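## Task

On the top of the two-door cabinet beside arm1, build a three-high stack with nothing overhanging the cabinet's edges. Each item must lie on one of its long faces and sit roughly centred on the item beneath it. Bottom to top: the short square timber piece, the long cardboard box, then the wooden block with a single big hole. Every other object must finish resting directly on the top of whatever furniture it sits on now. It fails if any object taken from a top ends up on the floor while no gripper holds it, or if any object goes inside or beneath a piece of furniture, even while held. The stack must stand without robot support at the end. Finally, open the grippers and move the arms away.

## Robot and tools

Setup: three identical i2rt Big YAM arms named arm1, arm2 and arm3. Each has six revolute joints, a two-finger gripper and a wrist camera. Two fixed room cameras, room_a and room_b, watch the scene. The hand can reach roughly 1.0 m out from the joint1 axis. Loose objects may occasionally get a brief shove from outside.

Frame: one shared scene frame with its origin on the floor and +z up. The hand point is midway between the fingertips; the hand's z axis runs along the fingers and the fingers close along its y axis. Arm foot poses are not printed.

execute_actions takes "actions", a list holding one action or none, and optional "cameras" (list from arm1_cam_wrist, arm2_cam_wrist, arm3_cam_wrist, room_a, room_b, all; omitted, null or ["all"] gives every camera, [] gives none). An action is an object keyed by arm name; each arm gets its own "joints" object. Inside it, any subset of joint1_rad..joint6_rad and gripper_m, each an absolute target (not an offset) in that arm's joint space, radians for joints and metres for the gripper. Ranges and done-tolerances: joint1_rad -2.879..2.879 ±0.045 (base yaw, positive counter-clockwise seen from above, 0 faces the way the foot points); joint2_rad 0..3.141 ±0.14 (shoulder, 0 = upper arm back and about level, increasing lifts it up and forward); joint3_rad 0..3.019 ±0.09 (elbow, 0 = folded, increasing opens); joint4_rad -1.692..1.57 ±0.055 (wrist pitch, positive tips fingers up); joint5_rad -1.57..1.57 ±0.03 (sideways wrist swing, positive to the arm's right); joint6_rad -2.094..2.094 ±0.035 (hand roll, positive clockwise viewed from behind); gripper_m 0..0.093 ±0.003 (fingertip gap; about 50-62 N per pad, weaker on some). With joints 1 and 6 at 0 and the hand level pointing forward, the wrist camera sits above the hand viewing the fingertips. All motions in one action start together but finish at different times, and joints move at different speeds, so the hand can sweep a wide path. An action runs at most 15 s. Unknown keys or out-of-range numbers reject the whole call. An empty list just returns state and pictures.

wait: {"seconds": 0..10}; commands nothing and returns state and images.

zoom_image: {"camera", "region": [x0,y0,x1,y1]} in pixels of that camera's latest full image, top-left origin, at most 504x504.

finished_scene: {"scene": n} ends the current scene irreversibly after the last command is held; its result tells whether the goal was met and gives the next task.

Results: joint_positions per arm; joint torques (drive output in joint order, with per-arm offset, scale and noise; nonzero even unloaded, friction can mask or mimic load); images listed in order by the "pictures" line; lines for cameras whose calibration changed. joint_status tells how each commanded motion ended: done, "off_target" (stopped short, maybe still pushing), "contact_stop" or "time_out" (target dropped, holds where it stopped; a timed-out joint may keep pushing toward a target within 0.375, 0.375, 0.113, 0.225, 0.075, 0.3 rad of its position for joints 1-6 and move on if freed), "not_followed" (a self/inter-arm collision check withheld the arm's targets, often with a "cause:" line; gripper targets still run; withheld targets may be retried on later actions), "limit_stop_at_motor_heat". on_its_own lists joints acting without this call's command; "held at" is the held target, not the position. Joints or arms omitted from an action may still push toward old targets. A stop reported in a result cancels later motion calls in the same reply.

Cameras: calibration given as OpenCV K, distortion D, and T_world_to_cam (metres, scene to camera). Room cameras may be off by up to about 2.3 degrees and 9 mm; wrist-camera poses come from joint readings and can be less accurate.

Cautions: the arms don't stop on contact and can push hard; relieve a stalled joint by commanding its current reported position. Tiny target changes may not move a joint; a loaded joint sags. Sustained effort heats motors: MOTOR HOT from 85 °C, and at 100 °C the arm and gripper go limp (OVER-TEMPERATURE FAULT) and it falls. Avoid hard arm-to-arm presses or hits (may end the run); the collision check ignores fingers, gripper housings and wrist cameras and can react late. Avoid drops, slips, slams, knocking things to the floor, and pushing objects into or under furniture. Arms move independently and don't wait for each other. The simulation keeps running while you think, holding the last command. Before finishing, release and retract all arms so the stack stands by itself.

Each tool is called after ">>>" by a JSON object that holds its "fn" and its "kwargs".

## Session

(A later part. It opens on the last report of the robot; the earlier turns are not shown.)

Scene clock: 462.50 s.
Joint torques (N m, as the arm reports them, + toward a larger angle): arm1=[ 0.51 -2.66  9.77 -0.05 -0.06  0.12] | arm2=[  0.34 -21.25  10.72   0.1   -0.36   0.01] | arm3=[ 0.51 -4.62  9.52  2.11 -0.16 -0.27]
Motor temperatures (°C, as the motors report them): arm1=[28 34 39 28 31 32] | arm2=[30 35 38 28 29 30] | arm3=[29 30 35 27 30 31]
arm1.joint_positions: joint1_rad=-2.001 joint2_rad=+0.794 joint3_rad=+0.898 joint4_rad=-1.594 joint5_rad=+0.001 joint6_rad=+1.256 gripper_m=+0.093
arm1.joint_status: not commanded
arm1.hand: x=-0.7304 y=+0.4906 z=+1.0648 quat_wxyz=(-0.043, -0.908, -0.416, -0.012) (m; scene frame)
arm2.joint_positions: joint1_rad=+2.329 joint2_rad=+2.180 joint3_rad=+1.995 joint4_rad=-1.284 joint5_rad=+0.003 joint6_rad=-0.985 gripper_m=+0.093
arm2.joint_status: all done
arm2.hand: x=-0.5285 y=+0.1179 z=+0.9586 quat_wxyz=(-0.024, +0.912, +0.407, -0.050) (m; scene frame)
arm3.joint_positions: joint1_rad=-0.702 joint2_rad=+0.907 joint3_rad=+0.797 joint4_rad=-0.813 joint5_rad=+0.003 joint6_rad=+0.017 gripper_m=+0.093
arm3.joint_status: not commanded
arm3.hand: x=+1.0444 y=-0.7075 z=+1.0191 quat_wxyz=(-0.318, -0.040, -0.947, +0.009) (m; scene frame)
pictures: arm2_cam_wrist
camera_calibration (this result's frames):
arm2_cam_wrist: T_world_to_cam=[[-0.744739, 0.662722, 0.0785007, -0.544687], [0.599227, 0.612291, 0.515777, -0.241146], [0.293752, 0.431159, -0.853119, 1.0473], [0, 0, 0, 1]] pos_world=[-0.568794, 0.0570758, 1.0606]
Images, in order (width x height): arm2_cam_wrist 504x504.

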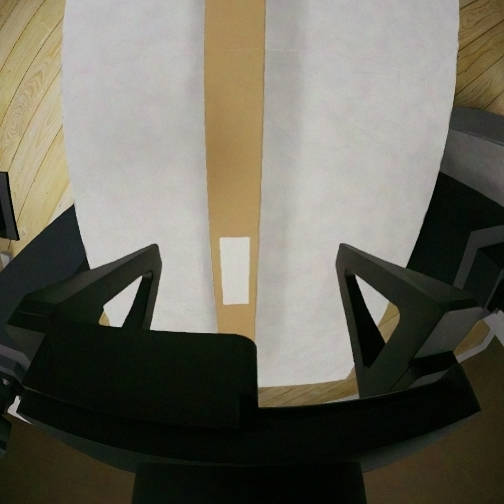

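>>> {"fn": "execute_actions", "kwargs": {"actions": [{"arm1": {"joints": {"joint1_rad": -2.02, "joint2_rad": 2.10, "joint3_rad": 1.99, "joint4_rad": -1.41, "joint6_rad": 1.275}}, "arm2": {"joints": {"joint1_rad": 2.85, "joint2_rad": 0.9, "joint3_rad": 1.0, "joint4_rad": -1.3}}}], "cameras": ["arm1_cam_wrist", "room_b"]}}

Scene clock: 474.67 s.
Joint torques (N m, as the arm reports them, + toward a larger angle): arm1=[ -0.04 -25.63  13.19   0.09  -0.06   0.12] | arm2=[ 0.48 -3.36  8.68  0.64 -0.14  0.05] | arm3=[ 0.47 -4.18  9.63  2.12 -0.12 -0.26]
Motor temperatures (°C, as the motors report them): arm1=[28 34 40 28 31 32] | arm2=[30 35 38 28 29 30] | arm3=[29 29 35 27 30 31]
arm1.joint_positions: joint1_rad=-2.010 joint2_rad=+2.113 joint3_rad=+1.947 joint4_rad=-1.410 joint5_rad=+0.001 joint6_rad=+1.262 gripper_m=+0.093
arm1.joint_status: all done
arm1.hand: x=-0.5018 y=+0.1063 z=+0.9360 quat_wxyz=(+0.000, -0.912, -0.410, -0.007) (m; scene frame)
arm2.joint_positions: joint1_rad=+2.851 joint2_rad=+0.898 joint3_rad=+1.013 joint4_rad=-1.288 joint5_rad=-0.003 joint6_rad=-0.987 gripper_m=+0.093
arm2.joint_status: all done
arm2.hand: x=-0.1310 y=-0.0961 z=+1.1566 quat_wxyz=(-0.056, +0.761, +0.616, -0.197) (m; scene frame)
arm3.joint_positions: joint1_rad=-0.702 joint2_rad=+0.907 joint3_rad=+0.797 joint4_rad=-0.813 joint5_rad=+0.003 joint6_rad=+0.017 gripper_m=+0.093
arm3.joint_status: not commanded
arm3.hand: x=+1.0444 y=-0.7075 z=+1.0191 quat_wxyz=(-0.318, -0.040, -0.947, +0.009) (m; scene frame)
pictures: arm1_cam_wrist, room_b
camera_calibration (this result's frames):
arm1_cam_wrist: T_world_to_cam=[[-0.761256, 0.648441, 0.00367773, -0.457674], [0.524441, 0.612327, 0.591622, -0.349016], [0.38138, 0.452305, -0.806207, 1.0208], [0, 0, 0, 1]] pos_world=[-0.554682, 0.0487732, 1.03115]
Images, in order (width x height): arm1_cam_wrist 504x504, room_b 672x504.

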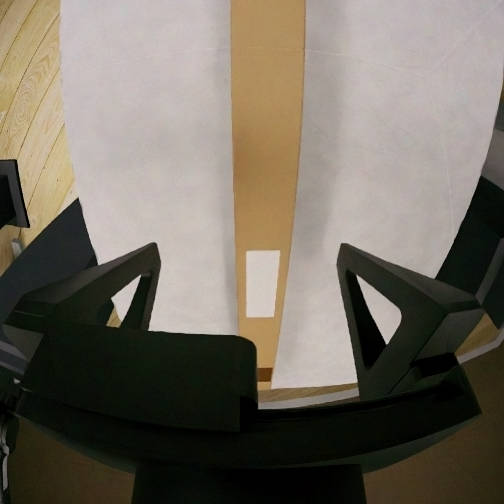

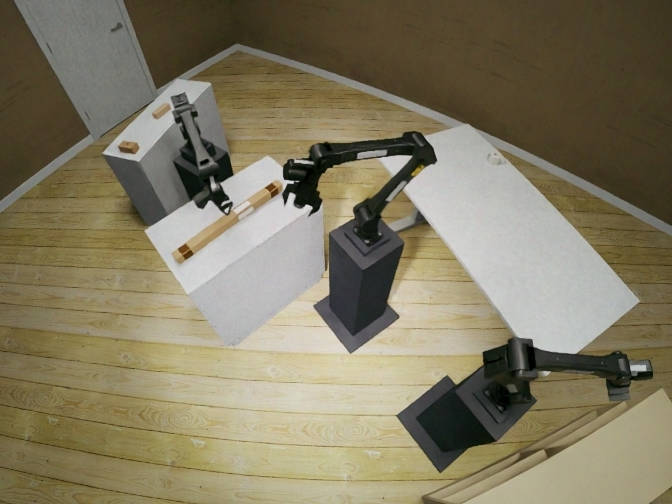

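>>> {"fn": "execute_actions", "kwargs": {"actions": [{"arm1": {"joints": {"joint1_rad": -1.982, "joint3_rad": 1.765, "joint4_rad": -1.2}}}], "cameras": ["arm1_cam_wrist"]}}

Scene clock: 484.73 s.
Joint torques (N m, as the arm reports them, + toward a larger angle): arm1=[  1.19 -24.84   9.69   0.51  -0.05   0.12] | arm2=[-0.29 -3.81  8.53  0.67 -0.13  0.05] | arm3=[ 0.07 -4.98  9.55  2.12 -0.15 -0.22]
Motor temperatures (°C, as the motors report them): arm1=[28 35 41 28 31 32] | arm2=[30 34 37 28 29 30] | arm3=[29 29 35 27 30 31]
arm1.joint_positions: joint1_rad=-1.986 joint2_rad=+2.107 joint3_rad=+1.754 joint4_rad=-1.209 joint5_rad=+0.001 joint6_rad=+1.262 gripper_m=+0.093
arm1.joint_status: all done
arm1.hand: x=-0.4963 y=+0.1283 z=+0.8689 quat_wxyz=(-0.007, -0.907, -0.421, -0.008) (m; scene frame)
arm2.joint_positions: joint1_rad=+2.851 joint2_rad=+0.898 joint3_rad=+1.013 joint4_rad=-1.288 joint5_rad=-0.003 joint6_rad=-0.987 gripper_m=+0.093
arm2.joint_status: not commanded
arm2.hand: x=-0.1310 y=-0.0961 z=+1.1566 quat_wxyz=(-0.056, +0.761, +0.616, -0.197) (m; scene frame)
arm3.joint_positions: joint1_rad=-0.702 joint2_rad=+0.907 joint3_rad=+0.797 joint4_rad=-0.813 joint5_rad=+0.003 joint6_rad=+0.017 gripper_m=+0.093
arm3.joint_status: not commanded
arm3.hand: x=+1.0444 y=-0.7075 z=+1.0191 quat_wxyz=(-0.318, -0.040, -0.947, +0.009) (m; scene frame)
pictures: arm1_cam_wrist
camera_calibration (this result's frames):
arm1_cam_wrist: T_world_to_cam=[[-0.776219, 0.63038, -0.010306, -0.460496], [0.50539, 0.631919, 0.587588, -0.334141], [0.376916, 0.450888, -0.809095, 0.955106], [0, 0, 0, 1]] pos_world=[-0.548569, 0.0707913, 0.964362]
Images, in order (width x height): arm1_cam_wrist 504x504.

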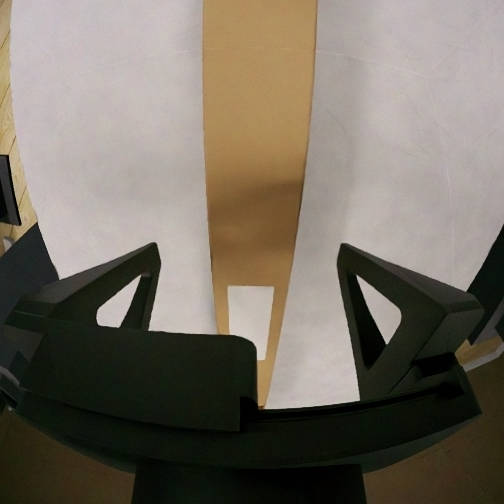

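>>> {"fn": "execute_actions", "kwargs": {"actions": [{"arm1": {"joints": {"joint2_rad": 2.18, "joint4_rad": -1.145}}}], "cameras": ["arm1_cam_wrist"]}}

Scene clock: 490.97 s.
Joint torques (N m, as the arm reports them, + toward a larger angle): arm1=[  1.19 -25.48   9.39   0.38  -0.06   0.12] | arm2=[ 0.53 -3.5   8.55  0.68 -0.12  0.02] | arm3=[ 0.61 -4.43  9.67  2.04 -0.11 -0.22]
Motor temperatures (°C, as the motors report them): arm1=[28 36 40 28 31 32] | arm2=[30 33 37 28 29 30] | arm3=[29 29 35 27 30 31]
arm1.joint_positions: joint1_rad=-1.986 joint2_rad=+2.189 joint3_rad=+1.754 joint4_rad=-1.153 joint5_rad=+0.001 joint6_rad=+1.262 gripper_m=+0.093
arm1.joint_status: all done
arm1.hand: x=-0.4931 y=+0.1245 z=+0.8184 quat_wxyz=(+0.006, -0.907, -0.421, -0.006) (m; scene frame)
arm2.joint_positions: joint1_rad=+2.851 joint2_rad=+0.898 joint3_rad=+1.013 joint4_rad=-1.288 joint5_rad=-0.003 joint6_rad=-0.987 gripper_m=+0.093
arm2.joint_status: not commanded
arm2.hand: x=-0.1310 y=-0.0961 z=+1.1566 quat_wxyz=(-0.056, +0.761, +0.616, -0.197) (m; scene frame)
arm3.joint_positions: joint1_rad=-0.702 joint2_rad=+0.907 joint3_rad=+0.797 joint4_rad=-0.813 joint5_rad=+0.003 joint6_rad=+0.017 gripper_m=+0.093
arm3.joint_status: not commanded
arm3.hand: x=+1.0444 y=-0.7075 z=+1.0191 quat_wxyz=(-0.318, -0.040, -0.947, +0.009) (m; scene frame)
pictures: arm1_cam_wrist
camera_calibration (this result's frames):
arm1_cam_wrist: T_world_to_cam=[[-0.776427, 0.630047, 0.0142422, -0.476233], [0.513301, 0.619123, 0.594314, -0.303727], [0.365628, 0.468751, -0.804107, 0.902899], [0, 0, 0, 1]] pos_world=[-0.543981, 0.0648581, 0.913319]
Images, in order (width x height): arm1_cam_wrist 504x504.

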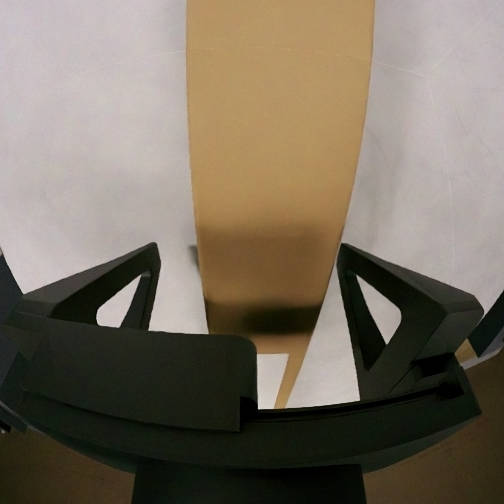

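>>> {"fn": "execute_actions", "kwargs": {"actions": [{"arm1": {"joints": {"gripper_m": 0.02}}}], "cameras": []}}

>>> {"fn": "execute_actions", "kwargs": {"actions": [{"arm1": {"joints": {"joint2_rad": 2.05, "joint4_rad": -1.28}}}], "cameras": ["arm1_cam_wrist"]}}

>>> {"fn": "execute_actions", "kwargs": {"actions": [{"arm1": {"joints": {"joint1_rad": 1.355, "joint2_rad": 1.935, "joint3_rad": 1.745, "joint4_rad": -1.37, "joint6_rad": 1.13}}}], "cameras": ["arm1_cam_wrist", "room_a", "room_b"]}}

Scene clock: 502.63 s.
Joint torques (N m, as the arm reports them, + toward a larger angle): arm1=[  1.22 -25.72   9.45   0.36  -0.05   0.11] | arm2=[ 0.49 -3.74  8.53  0.69 -0.14  0.05] | arm3=[ 0.37 -4.84  9.41  2.14 -0.13 -0.23]
Motor temperatures (°C, as the motors report them): arm1=[28 36 40 28 31 32] | arm2=[30 33 36 28 29 30] | arm3=[29 29 36 27 30 31]
arm1.joint_positions: joint1_rad=-1.986 joint2_rad=+2.189 joint3_rad=+1.754 joint4_rad=-1.153 joint5_rad=+0.001 joint6_rad=+1.263 gripper_m=+0.049
arm1.joint_status: gripper_m off_target (ended at +0.049, target +0.020)
arm1.hand: x=-0.4930 y=+0.1243 z=+0.8184 quat_wxyz=(+0.005, -0.907, -0.420, -0.006) (m; scene frame)
arm2.joint_positions: joint1_rad=+2.851 joint2_rad=+0.898 joint3_rad=+1.013 joint4_rad=-1.288 joint5_rad=-0.003 joint6_rad=-0.987 gripper_m=+0.093
arm2.joint_status: not commanded
arm2.hand: x=-0.1310 y=-0.0961 z=+1.1566 quat_wxyz=(-0.056, +0.761, +0.616, -0.197) (m; scene frame)
arm3.joint_positions: joint1_rad=-0.702 joint2_rad=+0.907 joint3_rad=+0.797 joint4_rad=-0.813 joint5_rad=+0.003 joint6_rad=+0.017 gripper_m=+0.093
arm3.joint_status: not commanded
arm3.hand: x=+1.0444 y=-0.7075 z=+1.0191 quat_wxyz=(-0.318, -0.040, -0.947, +0.009) (m; scene frame)
pictures: none
No camera images: the call's "cameras" was empty. Leave "cameras" out to get every camera's image.

Scene clock: 503.83 s.
Joint torques (N m, as the arm reports them, + toward a larger angle): arm1=[  1.18 -23.45  10.28  -0.22  -0.05   0.11] | arm2=[ 0.72 -4.03  8.53  0.62 -0.13  0.03] | arm3=[ 0.45 -4.58  9.59  2.07 -0.14 -0.18]
Motor temperatures (°C, as the motors report them): arm1=[28 36 40 28 31 32] | arm2=[30 33 36 28 29 30] | arm3=[29 29 36 27 30 31]
arm1.joint_positions: joint1_rad=-1.986 joint2_rad=+2.046 joint3_rad=+1.750 joint4_rad=-1.273 joint5_rad=+0.001 joint6_rad=+1.263 gripper_m=+0.049
arm1.joint_status: all done
arm1.hand: x=-0.5037 y=+0.1392 z=+0.9047 quat_wxyz=(-0.004, -0.907, -0.420, -0.007) (m; scene frame)
arm2.joint_positions: joint1_rad=+2.851 joint2_rad=+0.898 joint3_rad=+1.013 joint4_rad=-1.288 joint5_rad=-0.003 joint6_rad=-0.987 gripper_m=+0.093
arm2.joint_status: not commanded
arm2.hand: x=-0.1310 y=-0.0961 z=+1.1566 quat_wxyz=(-0.056, +0.761, +0.616, -0.197) (m; scene frame)
arm3.joint_positions: joint1_rad=-0.702 joint2_rad=+0.907 joint3_rad=+0.797 joint4_rad=-0.813 joint5_rad=+0.003 joint6_rad=+0.017 gripper_m=+0.093
arm3.joint_status: not commanded
arm3.hand: x=+1.0444 y=-0.7075 z=+1.0191 quat_wxyz=(-0.318, -0.040, -0.947, +0.009) (m; scene frame)
pictures: arm1_cam_wrist
camera_calibration (this result's frames):
arm1_cam_wrist: T_world_to_cam=[[-0.775572, 0.631241, -0.00488019, -0.477412], [0.507845, 0.628517, 0.589118, -0.357929], [0.374943, 0.454425, -0.808032, 0.979488], [0, 0, 0, 1]] pos_world=[-0.555746, 0.081222, 0.99999]
Images, in order (width x height): arm1_cam_wrist 504x504.

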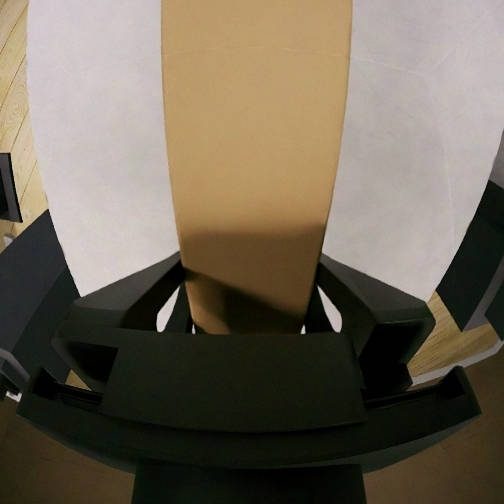

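Scene clock: 506.77 s.
Joint torques (N m, as the arm reports them, + toward a larger angle): arm1=[ -0.43 -23.69  10.4   -0.29   0.07  -0.11] | arm2=[ 0.22 -3.85  8.49  0.69 -0.14  0.04] | arm3=[ 0.45 -4.48  9.47  2.07 -0.11 -0.17]
Motor temperatures (°C, as the motors report them): arm1=[28 36 40 28 31 32] | arm2=[30 33 36 28 29 30] | arm3=[29 29 36 27 30 31]
arm1.joint_positions: joint1_rad=+1.362 joint2_rad=+1.947 joint3_rad=+1.730 joint4_rad=-1.363 joint5_rad=-0.002 joint6_rad=+1.141 gripper_m=+0.049
arm1.joint_status: all done
arm1.hand: x=-1.2468 y=+1.0945 z=+0.9437 quat_wxyz=(-0.007, +0.563, -0.826, +0.009) (m; scene frame)
arm2.joint_positions: joint1_rad=+2.851 joint2_rad=+0.898 joint3_rad=+1.013 joint4_rad=-1.288 joint5_rad=-0.003 joint6_rad=-0.987 gripper_m=+0.093
arm2.joint_status: not commanded
arm2.hand: x=-0.1310 y=-0.0961 z=+1.1566 quat_wxyz=(-0.056, +0.761, +0.616, -0.197) (m; scene frame)
arm3.joint_positions: joint1_rad=-0.702 joint2_rad=+0.907 joint3_rad=+0.797 joint4_rad=-0.813 joint5_rad=+0.003 joint6_rad=+0.017 gripper_m=+0.093
arm3.joint_status: not commanded
arm3.hand: x=+1.0444 y=-0.7075 z=+1.0191 quat_wxyz=(-0.318, -0.040, -0.947, +0.009) (m; scene frame)
pictures: arm1_cam_wrist, room_a, room_b
camera_calibration (this result's frames):
arm1_cam_wrist: T_world_to_cam=[[0.937589, -0.346287, 0.0318019, 1.51467], [-0.299318, -0.757088, 0.580712, -0.0859476], [-0.177016, -0.553988, -0.813488, 1.27617], [0, 0, 0, 1]] pos_world=[-1.21996, 1.16642, 1.03989]
Images, in order (width x height): arm1_cam_wrist 504x504, room_a 672x504, room_b 672x504.

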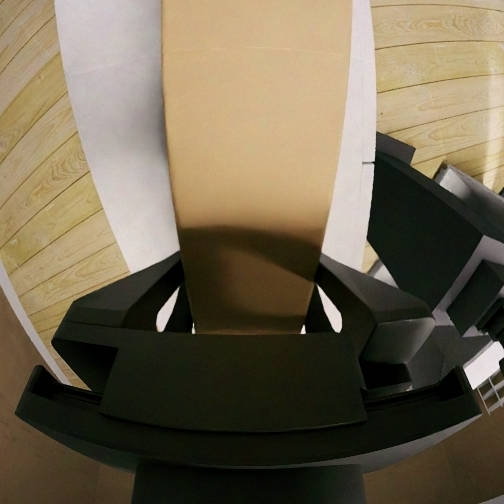

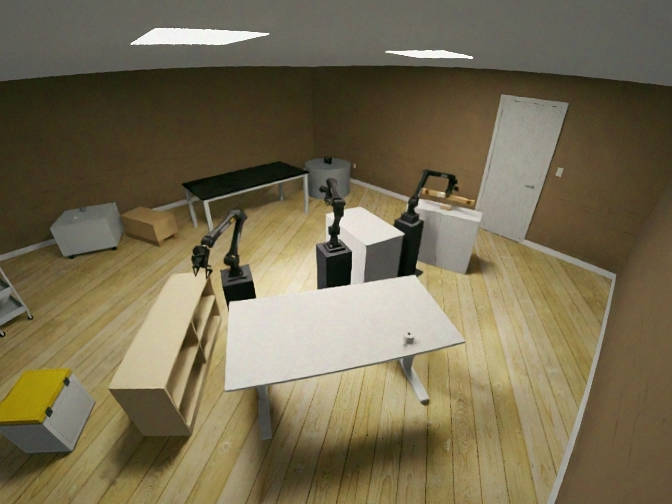

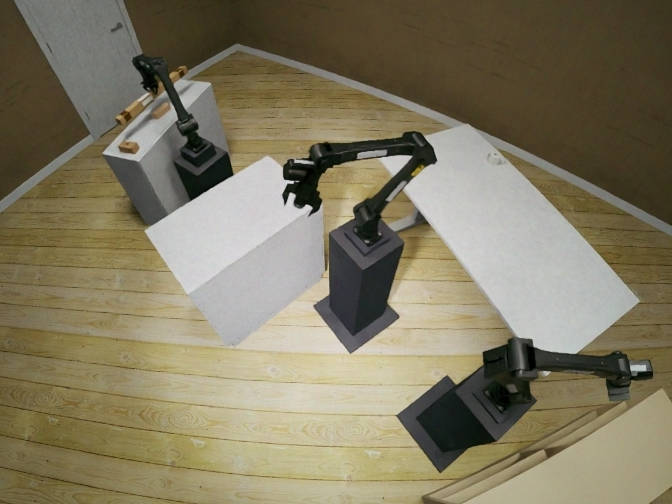

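>>> {"fn": "execute_actions", "kwargs": {"actions": []}}

Scene clock: 521.87 s.
Joint torques (N m, as the arm reports them, + toward a larger angle): arm1=[ -0.46 -23.69  10.41  -0.29   0.07  -0.11] | arm2=[ 0.43 -3.44  8.5   0.51 -0.13  0.05] | arm3=[ 0.51 -4.62  9.62  2.09 -0.16 -0.17]
Motor temperatures (°C, as the motors report them): arm1=[28 37 40 28 31 32] | arm2=[30 32 36 28 29 30] | arm3=[29 29 36 27 30 31]
arm1.joint_positions: joint1_rad=+1.362 joint2_rad=+1.947 joint3_rad=+1.730 joint4_rad=-1.363 joint5_rad=-0.002 joint6_rad=+1.141 gripper_m=+0.049
arm1.joint_status: all done
arm1.hand: x=-1.2468 y=+1.0945 z=+0.9437 quat_wxyz=(-0.007, +0.563, -0.826, +0.009) (m; scene frame)
arm2.joint_positions: joint1_rad=+2.851 joint2_rad=+0.898 joint3_rad=+1.013 joint4_rad=-1.288 joint5_rad=-0.003 joint6_rad=-0.987 gripper_m=+0.093
arm2.joint_status: not commanded
arm2.hand: x=-0.1310 y=-0.0961 z=+1.1566 quat_wxyz=(-0.056, +0.761, +0.616, -0.197) (m; scene frame)
arm3.joint_positions: joint1_rad=-0.702 joint2_rad=+0.907 joint3_rad=+0.797 joint4_rad=-0.813 joint5_rad=+0.003 joint6_rad=+0.017 gripper_m=+0.093
arm3.joint_status: not commanded
arm3.hand: x=+1.0444 y=-0.7075 z=+1.0191 quat_wxyz=(-0.318, -0.040, -0.947, +0.009) (m; scene frame)
pictures: arm1_cam_wrist, arm2_cam_wrist, arm3_cam_wrist, room_a, room_b
camera_calibration (this result's frames):
arm1_cam_wrist: T_world_to_cam=[[0.937589, -0.346287, 0.0318019, 1.51467], [-0.299318, -0.757088, 0.580712, -0.0859476], [-0.177016, -0.553988, -0.813488, 1.27617], [0, 0, 0, 1]] pos_world=[-1.21996, 1.16642, 1.03989]
arm2_cam_wrist: T_world_to_cam=[[-0.919071, 0.226397, 0.322573, -0.469457], [0.336406, 0.877062, 0.342919, -0.259487], [-0.205281, 0.423682, -0.882244, 1.1593], [0, 0, 0, 1]] pos_world=[-0.10619, -0.157304, 1.2632]
arm3_cam_wrist: T_world_to_cam=[[-0.0759114, -0.997112, -0.00204741, -0.623457], [-0.996908, 0.0759373, -0.0201933, 1.1167], [0.0202904, 0.000508178, -0.999794, 1.12425], [0, 0, 0, 1]] pos_world=[1.04311, -0.707027, 1.1453]
Images, in order (width x height): arm1_cam_wrist 504x504, arm2_cam_wrist 504x504, arm3_cam_wrist 504x504, room_a 672x504, room_b 672x504.

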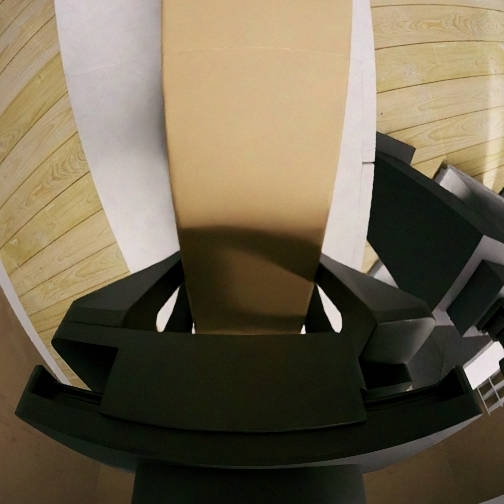

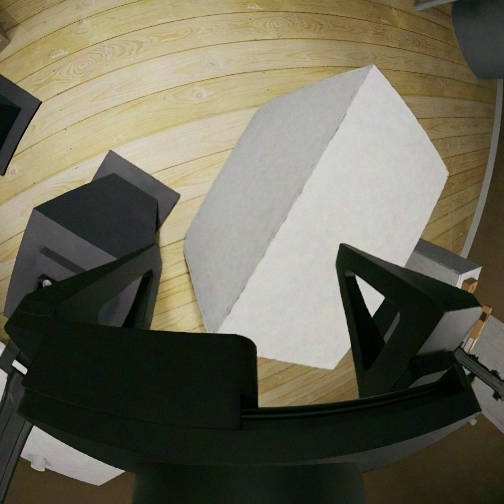

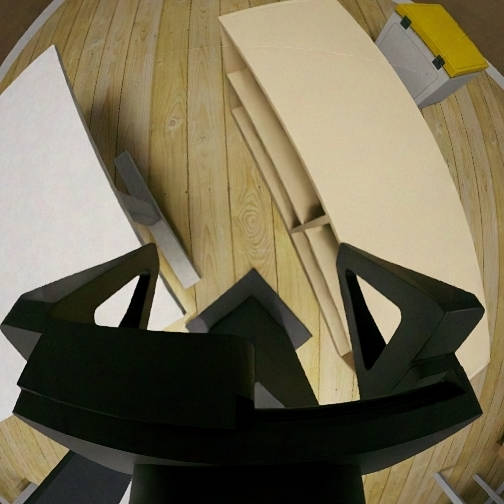

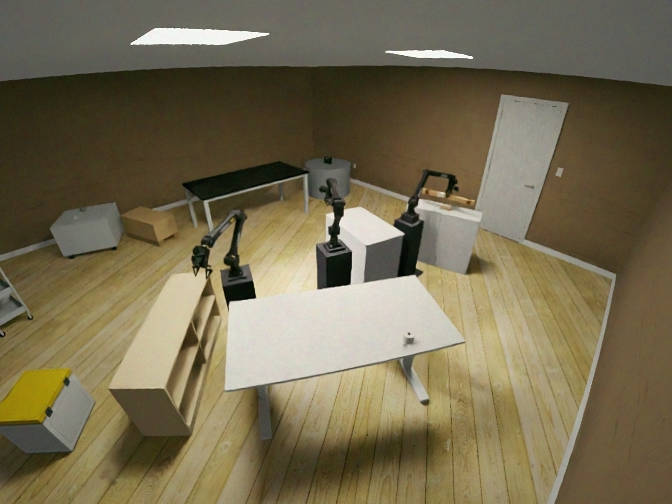

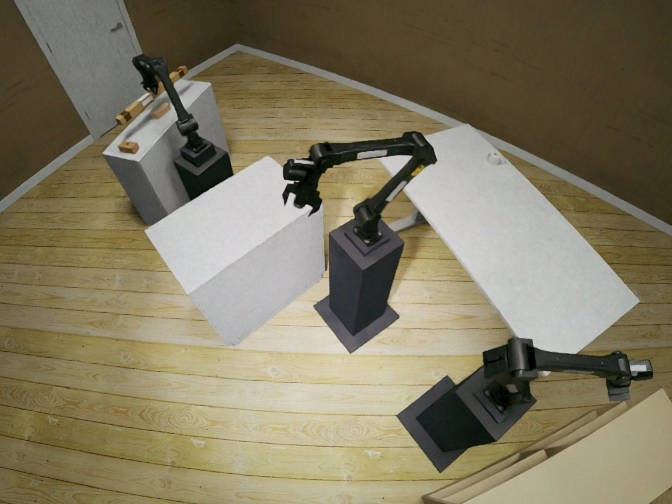

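>>> {"fn": "execute_actions", "kwargs": {"actions": [{"arm1":{"joints":{"joint2_rad":2.015,"joint3_rad":1.645,"joint4_rad":-1.165}}}], "cameras": ["arm1_cam_wrist","room_b"]}}

Scene clock: 526.60 s.
Joint torques (N m, as the arm reports them, + toward a larger angle): arm1=[ -0.44 -24.78   9.8    0.41   0.06  -0.11] | arm2=[-0.04 -3.55  8.67  0.47 -0.11  0.04] | arm3=[ 0.63 -4.92  9.45  2.05 -0.12 -0.24]
Motor temperatures (°C, as the motors report them): arm1=[28 37 40 28 31 32] | arm2=[30 32 36 28 29 30] | arm3=[29 29 36 27 30 31]
arm1.joint_positions: joint1_rad=+1.362 joint2_rad=+2.037 joint3_rad=+1.630 joint4_rad=-1.174 joint5_rad=-0.002 joint6_rad=+1.141 gripper_m=+0.049
arm1.joint_status: all done
arm1.hand: x=-1.2496 y=+1.0990 z=+0.8554 quat_wxyz=(-0.007, +0.563, -0.826, +0.009) (m; scene frame)
arm2.joint_positions: joint1_rad=+2.851 joint2_rad=+0.898 joint3_rad=+1.013 joint4_rad=-1.288 joint5_rad=-0.003 joint6_rad=-0.987 gripper_m=+0.093
arm2.joint_status: not commanded
arm2.hand: x=-0.1310 y=-0.0961 z=+1.1566 quat_wxyz=(-0.056, +0.761, +0.616, -0.197) (m; scene frame)
arm3.joint_positions: joint1_rad=-0.702 joint2_rad=+0.907 joint3_rad=+0.797 joint4_rad=-0.813 joint5_rad=+0.003 joint6_rad=+0.017 gripper_m=+0.093
arm3.joint_status: not commanded
arm3.hand: x=+1.0444 y=-0.7075 z=+1.0191 quat_wxyz=(-0.318, -0.040, -0.947, +0.009) (m; scene frame)
pictures: arm1_cam_wrist, room_b
camera_calibration (this result's frames):
arm1_cam_wrist: T_world_to_cam=[[0.937579, -0.346283, 0.0321452, 1.5214], [-0.299476, -0.756927, 0.58084, -0.0325585], [-0.176803, -0.554211, -0.813383, 1.20675], [0, 0, 0, 1]] pos_world=[-1.22283, 1.17098, 0.951554]
Images, in order (width x height): arm1_cam_wrist 504x504, room_b 672x504.

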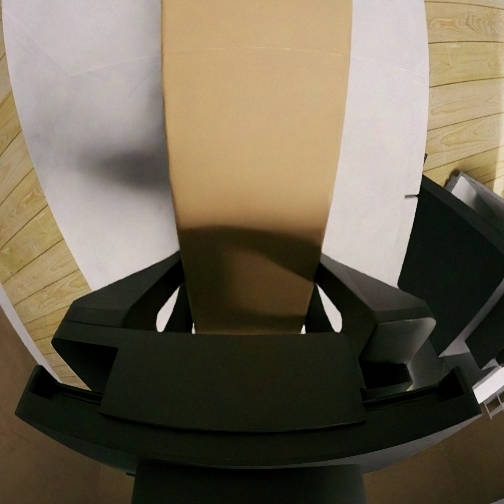

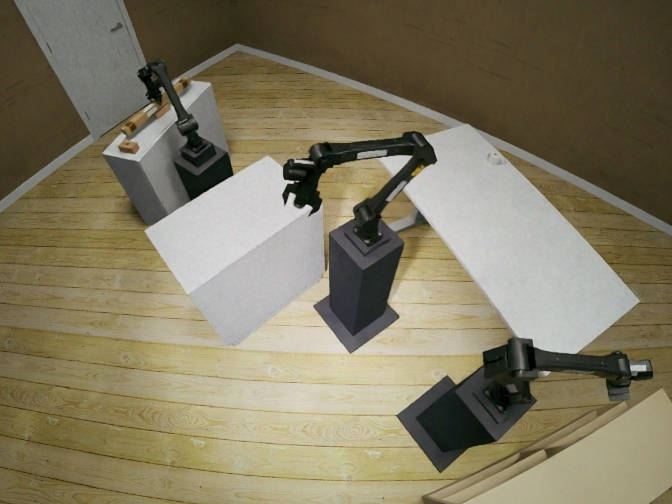

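>>> {"fn": "execute_actions", "kwargs": {"actions": [{"arm1":{"joints":{"joint3_rad":1.61,"joint4_rad":-1.13}}}], "cameras": ["room_b"]}}

>>> {"fn": "zoom_image", "kwargs": {"camera": "room_b", "region": [90, 50, 230, 170]}}

Scene clock: 531.57 s.
Joint torques (N m, as the arm reports them, + toward a larger angle): arm1=[ -0.44 -25.21   8.81   0.43   0.06  -0.11] | arm2=[ 0.17 -3.3   8.58  0.46 -0.13  0.03] | arm3=[ 0.17 -4.73  9.53  2.09 -0.15 -0.21]
Motor temperatures (°C, as the motors report them): arm1=[28 37 40 28 31 32] | arm2=[30 32 36 28 29 30] | arm3=[29 29 36 27 30 31]
arm1.joint_positions: joint1_rad=+1.362 joint2_rad=+2.035 joint3_rad=+1.604 joint4_rad=-1.139 joint5_rad=-0.002 joint6_rad=+1.141 gripper_m=+0.049
arm1.joint_status: all done
arm1.hand: x=-1.2481 y=+1.0976 z=+0.8474 quat_wxyz=(-0.006, +0.563, -0.826, +0.004) (m; scene frame)
arm2.joint_positions: joint1_rad=+2.851 joint2_rad=+0.898 joint3_rad=+1.013 joint4_rad=-1.288 joint5_rad=-0.003 joint6_rad=-0.987 gripper_m=+0.093
arm2.joint_status: not commanded
arm2.hand: x=-0.1310 y=-0.0961 z=+1.1566 quat_wxyz=(-0.056, +0.761, +0.616, -0.197) (m; scene frame)
arm3.joint_positions: joint1_rad=-0.702 joint2_rad=+0.907 joint3_rad=+0.797 joint4_rad=-0.813 joint5_rad=+0.003 joint6_rad=+0.017 gripper_m=+0.093
arm3.joint_status: not commanded
arm3.hand: x=+1.0444 y=-0.7075 z=+1.0191 quat_wxyz=(-0.318, -0.040, -0.947, +0.009) (m; scene frame)
pictures: room_b
Images, in order (width x height): room_b 672x504.

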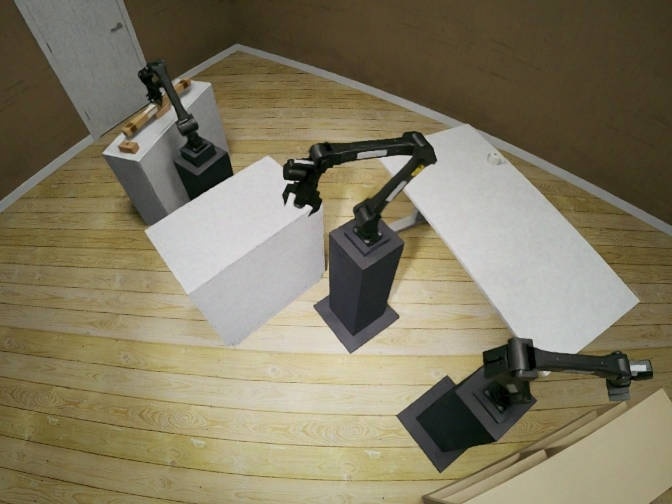

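Region (90, 50, 230, 170) of room_b's 672x504 image, scaled by 3.600, with more detail than that image has; it fills the top 432 rows of this view, and the rest is white.

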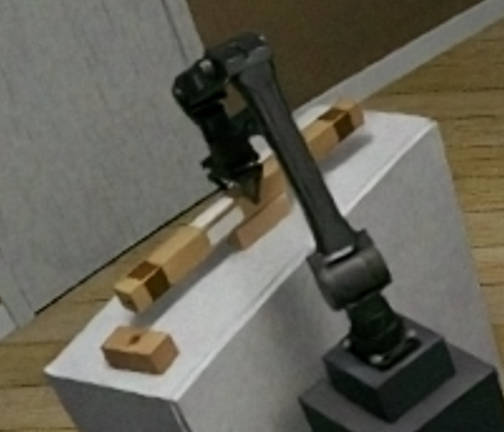

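>>> {"fn": "execute_actions", "kwargs": {"actions": [{"arm1":{"joints":{"joint2_rad":2.04,"joint4_rad":-1.115}}}], "cameras": []}}

Scene clock: 535.23 s.
Joint torques (N m, as the arm reports them, + toward a larger angle): arm1=[ -0.47 -22.74   9.04   0.45   0.06  -0.11] | arm2=[ 0.22 -3.61  8.5   0.66 -0.14  0.04] | arm3=[ 0.66 -5.16  9.51  2.02 -0.14 -0.22]
Motor temperatures (°C, as the motors report them): arm1=[28 37 40 28 31 32] | arm2=[30 32 36 28 29 30] | arm3=[29 29 36 27 30 31]
arm1.joint_positions: joint1_rad=+1.362 joint2_rad=+2.035 joint3_rad=+1.604 joint4_rad=-1.124 joint5_rad=-0.002 joint6_rad=+1.141 gripper_m=+0.049
arm1.joint_status: all done
arm1.hand: x=-1.2506 y=+1.1002 z=+0.8474 quat_wxyz=(-0.005, +0.563, -0.826, -0.003) (m; scene frame)
arm2.joint_positions: joint1_rad=+2.851 joint2_rad=+0.898 joint3_rad=+1.013 joint4_rad=-1.288 joint5_rad=-0.003 joint6_rad=-0.987 gripper_m=+0.093
arm2.joint_status: not commanded
arm2.hand: x=-0.1310 y=-0.0961 z=+1.1566 quat_wxyz=(-0.056, +0.761, +0.616, -0.197) (m; scene frame)
arm3.joint_positions: joint1_rad=-0.702 joint2_rad=+0.907 joint3_rad=+0.797 joint4_rad=-0.813 joint5_rad=+0.003 joint6_rad=+0.017 gripper_m=+0.093
arm3.joint_status: not commanded
arm3.hand: x=+1.0444 y=-0.7075 z=+1.0191 quat_wxyz=(-0.318, -0.040, -0.947, +0.009) (m; scene frame)
pictures: none
No camera images: the call's "cameras" was empty. Leave "cameras" out to get every camera's image.

>>> {"fn": "execute_actions", "kwargs": {"actions": [{"arm1":{"joints":{"joint3_rad":1.585}}}], "cameras": []}}

Scene clock: 538.03 s.
Joint torques (N m, as the arm reports them, + toward a larger angle): arm1=[ -0.44 -22.5    7.46   0.33   0.12  -0.11] | arm2=[ 0.53 -3.66  8.53  0.57 -0.13  0.06] | arm3=[ 0.78 -5.04  9.61  2.   -0.1  -0.23]
Motor temperatures (°C, as the motors report them): arm1=[28 37 40 28 31 32] | arm2=[30 32 36 28 29 30] | arm3=[29 29 36 27 30 31]
arm1.joint_positions: joint1_rad=+1.362 joint2_rad=+2.034 joint3_rad=+1.596 joint4_rad=-1.122 joint5_rad=-0.004 joint6_rad=+1.141 gripper_m=+0.049
arm1.joint_status: all done
arm1.hand: x=-1.2488 y=+1.0982 z=+0.8451 quat_wxyz=(-0.004, +0.563, -0.826, -0.001) (m; scene frame)
arm2.joint_positions: joint1_rad=+2.851 joint2_rad=+0.898 joint3_rad=+1.013 joint4_rad=-1.288 joint5_rad=-0.003 joint6_rad=-0.987 gripper_m=+0.093
arm2.joint_status: not commanded
arm2.hand: x=-0.1310 y=-0.0961 z=+1.1566 quat_wxyz=(-0.056, +0.761, +0.616, -0.197) (m; scene frame)
arm3.joint_positions: joint1_rad=-0.702 joint2_rad=+0.907 joint3_rad=+0.797 joint4_rad=-0.813 joint5_rad=+0.003 joint6_rad=+0.017 gripper_m=+0.093
arm3.joint_status: not commanded
arm3.hand: x=+1.0444 y=-0.7075 z=+1.0191 quat_wxyz=(-0.318, -0.040, -0.947, +0.009) (m; scene frame)
pictures: none
No camera images: the call's "cameras" was empty. Leave "cameras" out to get every camera's image.

>>> {"fn": "execute_actions", "kwargs": {"actions": [{"arm1":{"joints":{"joint3_rad":1.60,"gripper_m":0.085}}}], "cameras": ["arm1_cam_wrist"]}}

>>> {"fn": "execute_actions", "kwargs": {"actions": [{"arm1":{"joints":{"joint2_rad":1.90,"joint3_rad":1.72,"joint4_rad":-1.36}}}], "cameras": ["arm1_cam_wrist","room_b"]}}

Scene clock: 541.37 s.
Joint torques (N m, as the arm reports them, + toward a larger angle): arm1=[ -0.41 -22.72   8.86   0.35   0.08  -0.11] | arm2=[ 0.64 -3.71  8.6   0.65 -0.13  0.06] | arm3=[ 0.4  -5.14  9.51  2.11 -0.12 -0.27]
Motor temperatures (°C, as the motors report them): arm1=[28 37 39 28 31 32] | arm2=[30 32 36 28 29 30] | arm3=[29 29 36 27 30 31]
arm1.joint_positions: joint1_rad=+1.362 joint2_rad=+2.035 joint3_rad=+1.595 joint4_rad=-1.122 joint5_rad=-0.002 joint6_rad=+1.140 gripper_m=+0.085
arm1.joint_status: all done
arm1.hand: x=-1.2484 y=+1.0981 z=+0.8444 quat_wxyz=(-0.005, +0.563, -0.826, +0.000) (m; scene frame)
arm2.joint_positions: joint1_rad=+2.851 joint2_rad=+0.898 joint3_rad=+1.013 joint4_rad=-1.288 joint5_rad=-0.003 joint6_rad=-0.987 gripper_m=+0.093
arm2.joint_status: not commanded
arm2.hand: x=-0.1310 y=-0.0961 z=+1.1566 quat_wxyz=(-0.056, +0.761, +0.616, -0.197) (m; scene frame)
arm3.joint_positions: joint1_rad=-0.702 joint2_rad=+0.907 joint3_rad=+0.797 joint4_rad=-0.813 joint5_rad=+0.003 joint6_rad=+0.017 gripper_m=+0.093
arm3.joint_status: not commanded
arm3.hand: x=+1.0444 y=-0.7075 z=+1.0191 quat_wxyz=(-0.318, -0.040, -0.947, +0.009) (m; scene frame)
pictures: arm1_cam_wrist
camera_calibration (this result's frames):
arm1_cam_wrist: T_world_to_cam=[[0.937966, -0.346381, 0.0154998, 1.53489], [-0.291807, -0.764462, 0.574846, -0.00354417], [-0.187266, -0.543709, -0.818115, 1.17692], [0, 0, 0, 1]] pos_world=[-1.22031, 1.16885, 0.941104]
Images, in order (width x height): arm1_cam_wrist 504x504.

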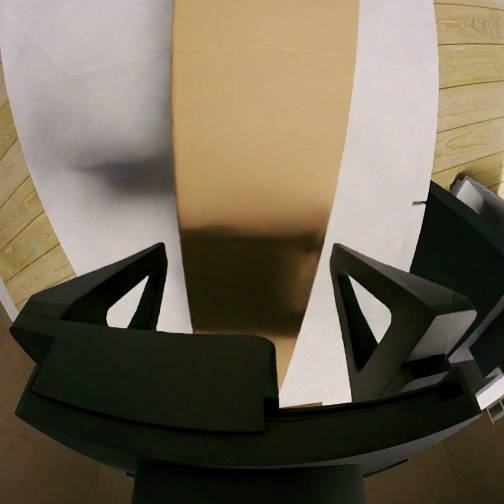

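Scene clock: 542.67 s.
Joint torques (N m, as the arm reports them, + toward a larger angle): arm1=[ -0.42 -21.79  11.22  -0.22   0.06  -0.11] | arm2=[ 0.49 -3.61  8.54  0.67 -0.14  0.05] | arm3=[ 0.26 -4.58  9.65  2.03 -0.16 -0.25]
Motor temperatures (°C, as the motors report them): arm1=[28 37 40 28 31 32] | arm2=[30 32 36 28 29 30] | arm3=[29 29 36 27 30 31]
arm1.joint_positions: joint1_rad=+1.362 joint2_rad=+1.896 joint3_rad=+1.696 joint4_rad=-1.353 joint5_rad=-0.002 joint6_rad=+1.140 gripper_m=+0.085
arm1.joint_status: all done
arm1.hand: x=-1.2406 y=+1.0881 z=+0.9604 quat_wxyz=(-0.005, +0.563, -0.826, -0.005) (m; scene frame)
arm2.joint_positions: joint1_rad=+2.851 joint2_rad=+0.898 joint3_rad=+1.013 joint4_rad=-1.288 joint5_rad=-0.003 joint6_rad=-0.987 gripper_m=+0.093
arm2.joint_status: not commanded
arm2.hand: x=-0.1310 y=-0.0961 z=+1.1566 quat_wxyz=(-0.056, +0.761, +0.616, -0.197) (m; scene frame)
arm3.joint_positions: joint1_rad=-0.702 joint2_rad=+0.907 joint3_rad=+0.797 joint4_rad=-0.813 joint5_rad=+0.003 joint6_rad=+0.017 gripper_m=+0.093
arm3.joint_status: not commanded
arm3.hand: x=+1.0444 y=-0.7075 z=+1.0191 quat_wxyz=(-0.318, -0.040, -0.947, +0.009) (m; scene frame)
pictures: arm1_cam_wrist, room_b
camera_calibration (this result's frames):
arm1_cam_wrist: T_world_to_cam=[[0.938078, -0.346351, 0.00708237, 1.53052], [-0.288084, -0.768584, 0.571215, -0.0631035], [-0.192397, -0.537885, -0.82077, 1.25772], [0, 0, 0, 1]] pos_world=[-1.21194, 1.1581, 1.05751]
Images, in order (width x height): arm1_cam_wrist 504x504, room_b 672x504.

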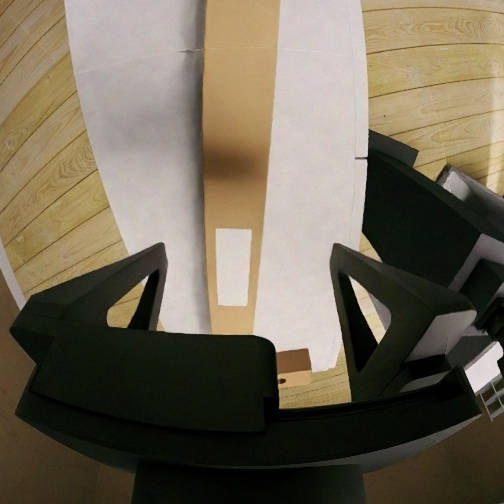

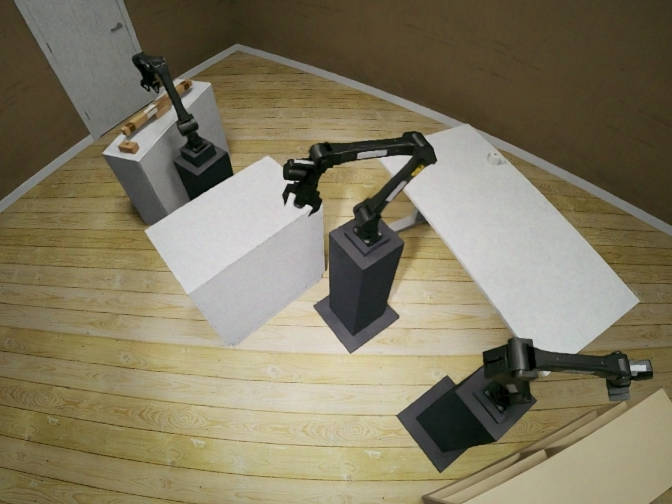

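>>> {"fn": "execute_actions", "kwargs": {"actions": [{"arm1":{"joints":{"joint1_rad":2.078,"joint2_rad":1.72,"joint3_rad":1.60,"joint4_rad":-1.42,"joint6_rad":0.138,"gripper_m":0.078}}}], "cameras": []}}

>>> {"fn": "execute_actions", "kwargs": {"actions": [{"arm1":{"joints":{"joint2_rad":1.765,"joint3_rad":1.31,"joint4_rad":-1.07}}}], "cameras": ["arm1_cam_wrist","room_b"]}}

Scene clock: 555.03 s.
Joint torques (N m, as the arm reports them, + toward a larger angle): arm1=[ -0.23 -18.61  10.32  -0.11  -0.01  -0.14] | arm2=[ 0.33 -3.34  8.45  0.61 -0.15  0.08] | arm3=[ 0.7  -4.8   9.64  2.17 -0.16 -0.23]
Motor temperatures (°C, as the motors report them): arm1=[28 37 40 28 31 32] | arm2=[30 32 36 28 29 30] | arm3=[29 29 36 27 30 31]
arm1.joint_positions: joint1_rad=+2.084 joint2_rad=+1.717 joint3_rad=+1.590 joint4_rad=-1.414 joint5_rad=-0.002 joint6_rad=+0.152 gripper_m=+0.078
arm1.joint_status: all done
arm1.hand: x=-1.3638 y=+0.7095 z=+1.0128 quat_wxyz=(+0.000, +0.993, -0.117, -0.007) (m; scene frame)
arm2.joint_positions: joint1_rad=+2.851 joint2_rad=+0.898 joint3_rad=+1.013 joint4_rad=-1.288 joint5_rad=-0.003 joint6_rad=-0.987 gripper_m=+0.093
arm2.joint_status: not commanded
arm2.hand: x=-0.1310 y=-0.0961 z=+1.1566 quat_wxyz=(-0.056, +0.761, +0.616, -0.197) (m; scene frame)
arm3.joint_positions: joint1_rad=-0.702 joint2_rad=+0.907 joint3_rad=+0.797 joint4_rad=-0.813 joint5_rad=+0.003 joint6_rad=+0.017 gripper_m=+0.093
arm3.joint_status: not commanded
arm3.hand: x=+1.0444 y=-0.7075 z=+1.0191 quat_wxyz=(-0.318, -0.040, -0.947, +0.009) (m; scene frame)
pictures: none
No camera images: the call's "cameras" was empty. Leave "cameras" out to get every camera's image.

Scene clock: 556.17 s.
Joint torques (N m, as the arm reports them, + toward a larger angle): arm1=[ -0.08 -19.88   9.5    0.53  -0.01  -0.14] | arm2=[ 0.96 -3.8   8.65  0.58 -0.12  0.05] | arm3=[ 0.1  -4.85  9.57  2.13 -0.13 -0.22]
Motor temperatures (°C, as the motors report them): arm1=[28 37 40 28 31 32] | arm2=[30 32 36 28 29 30] | arm3=[29 29 36 27 30 31]
arm1.joint_positions: joint1_rad=+2.084 joint2_rad=+1.780 joint3_rad=+1.296 joint4_rad=-1.079 joint5_rad=-0.002 joint6_rad=+0.152 gripper_m=+0.078
arm1.joint_status: all done
arm1.hand: x=-1.3380 y=+0.7077 z=+0.8757 quat_wxyz=(+0.000, +0.993, -0.117, +0.004) (m; scene frame)
arm2.joint_positions: joint1_rad=+2.851 joint2_rad=+0.898 joint3_rad=+1.013 joint4_rad=-1.288 joint5_rad=-0.003 joint6_rad=-0.987 gripper_m=+0.093
arm2.joint_status: not commanded
arm2.hand: x=-0.1310 y=-0.0961 z=+1.1566 quat_wxyz=(-0.056, +0.761, +0.616, -0.197) (m; scene frame)
arm3.joint_positions: joint1_rad=-0.702 joint2_rad=+0.907 joint3_rad=+0.797 joint4_rad=-0.813 joint5_rad=+0.003 joint6_rad=+0.017 gripper_m=+0.093
arm3.joint_status: not commanded
arm3.hand: x=+1.0444 y=-0.7075 z=+1.0191 quat_wxyz=(-0.318, -0.040, -0.947, +0.009) (m; scene frame)
pictures: arm1_cam_wrist, room_b
camera_calibration (this result's frames):
arm1_cam_wrist: T_world_to_cam=[[0.212238, 0.977158, 0.0108457, -0.420374], [0.788695, -0.177836, 0.588501, 0.672444], [0.576987, -0.116349, -0.808423, 1.68513], [0, 0, 0, 1]] pos_world=[-1.41343, 0.72642, 0.971122]
Images, in order (width x height): arm1_cam_wrist 504x504, room_b 672x504.

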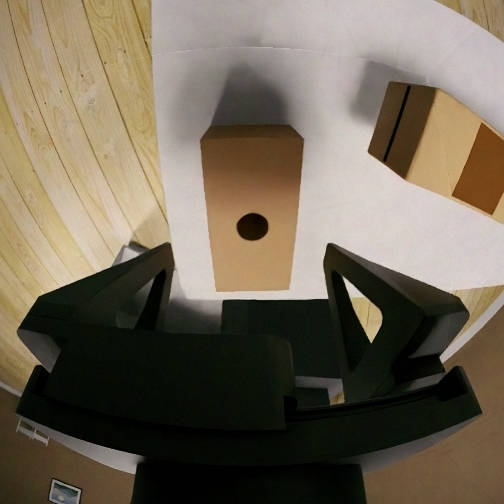

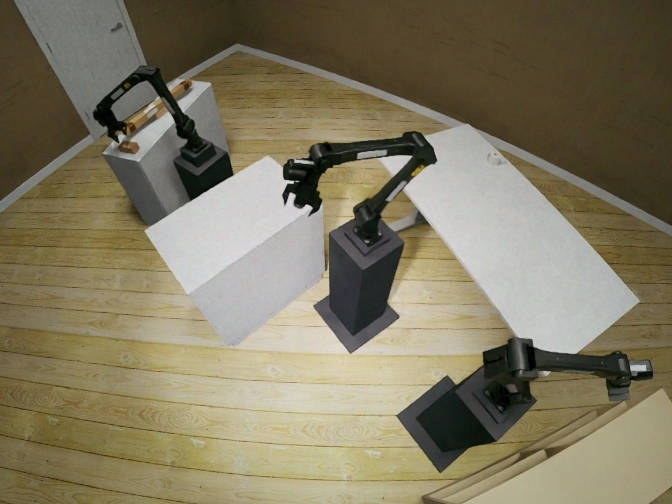

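>>> {"fn": "execute_actions", "kwargs": {"actions": [{"arm1":{"joints":{"joint2_rad":1.868,"joint3_rad":1.232,"joint4_rad":-0.905}}}], "cameras": ["arm1_cam_wrist"]}}

Scene clock: 565.60 s.
Joint torques (N m, as the arm reports them, + toward a larger angle): arm1=[ -0.1  -20.79   8.31   0.45  -0.01  -0.14] | arm2=[ 0.07 -3.55  8.59  0.63 -0.12  0.05] | arm3=[ 0.53 -4.44  9.72  1.99 -0.13 -0.25]
Motor temperatures (°C, as the motors report them): arm1=[28 36 40 28 31 32] | arm2=[30 32 36 28 29 30] | arm3=[29 29 36 27 30 31]
arm1.joint_positions: joint1_rad=+2.084 joint2_rad=+1.884 joint3_rad=+1.221 joint4_rad=-0.914 joint5_rad=-0.002 joint6_rad=+0.152 gripper_m=+0.078
arm1.joint_status: all done
arm1.hand: x=-1.3327 y=+0.7075 z=+0.8014 quat_wxyz=(-0.001, +0.993, -0.117, +0.011) (m; scene frame)
arm2.joint_positions: joint1_rad=+2.851 joint2_rad=+0.898 joint3_rad=+1.013 joint4_rad=-1.288 joint5_rad=-0.003 joint6_rad=-0.987 gripper_m=+0.093
arm2.joint_status: not commanded
arm2.hand: x=-0.1310 y=-0.0961 z=+1.1566 quat_wxyz=(-0.056, +0.761, +0.616, -0.197) (m; scene frame)
arm3.joint_positions: joint1_rad=-0.702 joint2_rad=+0.907 joint3_rad=+0.797 joint4_rad=-0.813 joint5_rad=+0.003 joint6_rad=+0.017 gripper_m=+0.093
arm3.joint_status: not commanded
arm3.hand: x=+1.0444 y=-0.7075 z=+1.0191 quat_wxyz=(-0.318, -0.040, -0.947, +0.009) (m; scene frame)
pictures: arm1_cam_wrist
camera_calibration (this result's frames):
arm1_cam_wrist: T_world_to_cam=[[0.212109, 0.977164, 0.0126466, -0.42206], [0.78056, -0.177191, 0.599441, 0.691827], [0.587993, -0.117275, -0.800319, 1.6308], [0, 0, 0, 1]] pos_world=[-1.40939, 0.72626, 0.895792]
Images, in order (width x height): arm1_cam_wrist 504x504.

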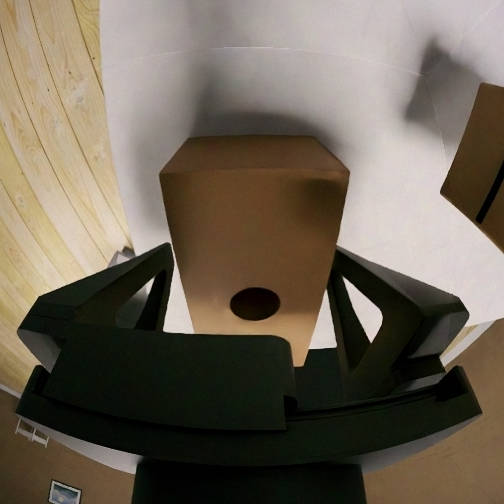

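>>> {"fn": "execute_actions", "kwargs": {"actions": [{"arm1":{"joints":{"gripper_m":0.03}}}], "cameras": []}}

>>> {"fn": "execute_actions", "kwargs": {"actions": [{"arm1":{"joints":{"joint2_rad":1.68,"joint3_rad":1.50,"joint4_rad":-1.36}}}], "cameras": ["arm1_cam_wrist"]}}

Scene clock: 568.60 s.
Joint torques (N m, as the arm reports them, + toward a larger angle): arm1=[ -0.09 -20.68   8.29   0.41  -0.05  -0.13] | arm2=[ 0.44 -3.61  8.5   0.66 -0.15  0.04] | arm3=[ 0.39 -4.74  9.6   2.09 -0.13 -0.23]
Motor temperatures (°C, as the motors report them): arm1=[28 36 40 28 31 32] | arm2=[30 32 36 28 29 30] | arm3=[29 29 36 27 30 31]
arm1.joint_positions: joint1_rad=+2.084 joint2_rad=+1.884 joint3_rad=+1.221 joint4_rad=-0.913 joint5_rad=-0.001 joint6_rad=+0.151 gripper_m=+0.060
arm1.joint_status: gripper_m off_target (ended at +0.060, target +0.030)
arm1.hand: x=-1.3329 y=+0.7077 z=+0.8014 quat_wxyz=(-0.001, +0.993, -0.116, +0.011) (m; scene frame)
arm2.joint_positions: joint1_rad=+2.851 joint2_rad=+0.898 joint3_rad=+1.013 joint4_rad=-1.288 joint5_rad=-0.003 joint6_rad=-0.987 gripper_m=+0.093
arm2.joint_status: not commanded
arm2.hand: x=-0.1310 y=-0.0961 z=+1.1566 quat_wxyz=(-0.056, +0.761, +0.616, -0.197) (m; scene frame)
arm3.joint_positions: joint1_rad=-0.702 joint2_rad=+0.907 joint3_rad=+0.797 joint4_rad=-0.813 joint5_rad=+0.003 joint6_rad=+0.017 gripper_m=+0.093
arm3.joint_status: not commanded
arm3.hand: x=+1.0444 y=-0.7075 z=+1.0191 quat_wxyz=(-0.318, -0.040, -0.947, +0.009) (m; scene frame)
pictures: none
No camera images: the call's "cameras" was empty. Leave "cameras" out to get every camera's image.

Scene clock: 569.97 s.
Joint torques (N m, as the arm reports them, + toward a larger angle): arm1=[ -0.06 -20.58  10.91  -0.2   -0.05  -0.13] | arm2=[ 0.46 -3.74  8.64  0.73 -0.14  0.06] | arm3=[ 0.63 -4.63  9.53  2.11 -0.15 -0.21]
Motor temperatures (°C, as the motors report them): arm1=[28 36 40 28 31 32] | arm2=[30 32 36 28 29 30] | arm3=[29 29 36 27 30 31]
arm1.joint_positions: joint1_rad=+2.084 joint2_rad=+1.701 joint3_rad=+1.482 joint4_rad=-1.352 joint5_rad=-0.001 joint6_rad=+0.151 gripper_m=+0.060
arm1.joint_status: all done
arm1.hand: x=-1.3440 y=+0.7082 z=+0.9807 quat_wxyz=(-0.001, +0.993, -0.116, +0.008) (m; scene frame)
arm2.joint_positions: joint1_rad=+2.851 joint2_rad=+0.898 joint3_rad=+1.013 joint4_rad=-1.288 joint5_rad=-0.003 joint6_rad=-0.987 gripper_m=+0.093
arm2.joint_status: not commanded
arm2.hand: x=-0.1310 y=-0.0961 z=+1.1566 quat_wxyz=(-0.056, +0.761, +0.616, -0.197) (m; scene frame)
arm3.joint_positions: joint1_rad=-0.702 joint2_rad=+0.907 joint3_rad=+0.797 joint4_rad=-0.813 joint5_rad=+0.003 joint6_rad=+0.017 gripper_m=+0.093
arm3.joint_status: not commanded
arm3.hand: x=+1.0444 y=-0.7075 z=+1.0191 quat_wxyz=(-0.318, -0.040, -0.947, +0.009) (m; scene frame)
pictures: arm1_cam_wrist
camera_calibration (this result's frames):
arm1_cam_wrist: T_world_to_cam=[[0.211032, 0.977393, 0.0129625, -0.424545], [0.784345, -0.177234, 0.594467, 0.603307], [0.583326, -0.115284, -0.804015, 1.77701], [0, 0, 0, 1]] pos_world=[-1.42018, 0.726735, 1.0756]
Images, in order (width x height): arm1_cam_wrist 504x504.

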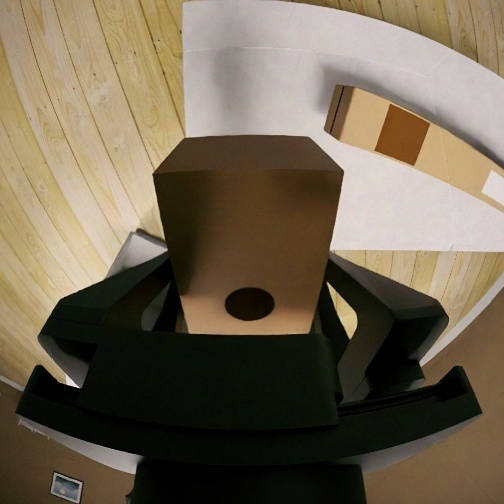

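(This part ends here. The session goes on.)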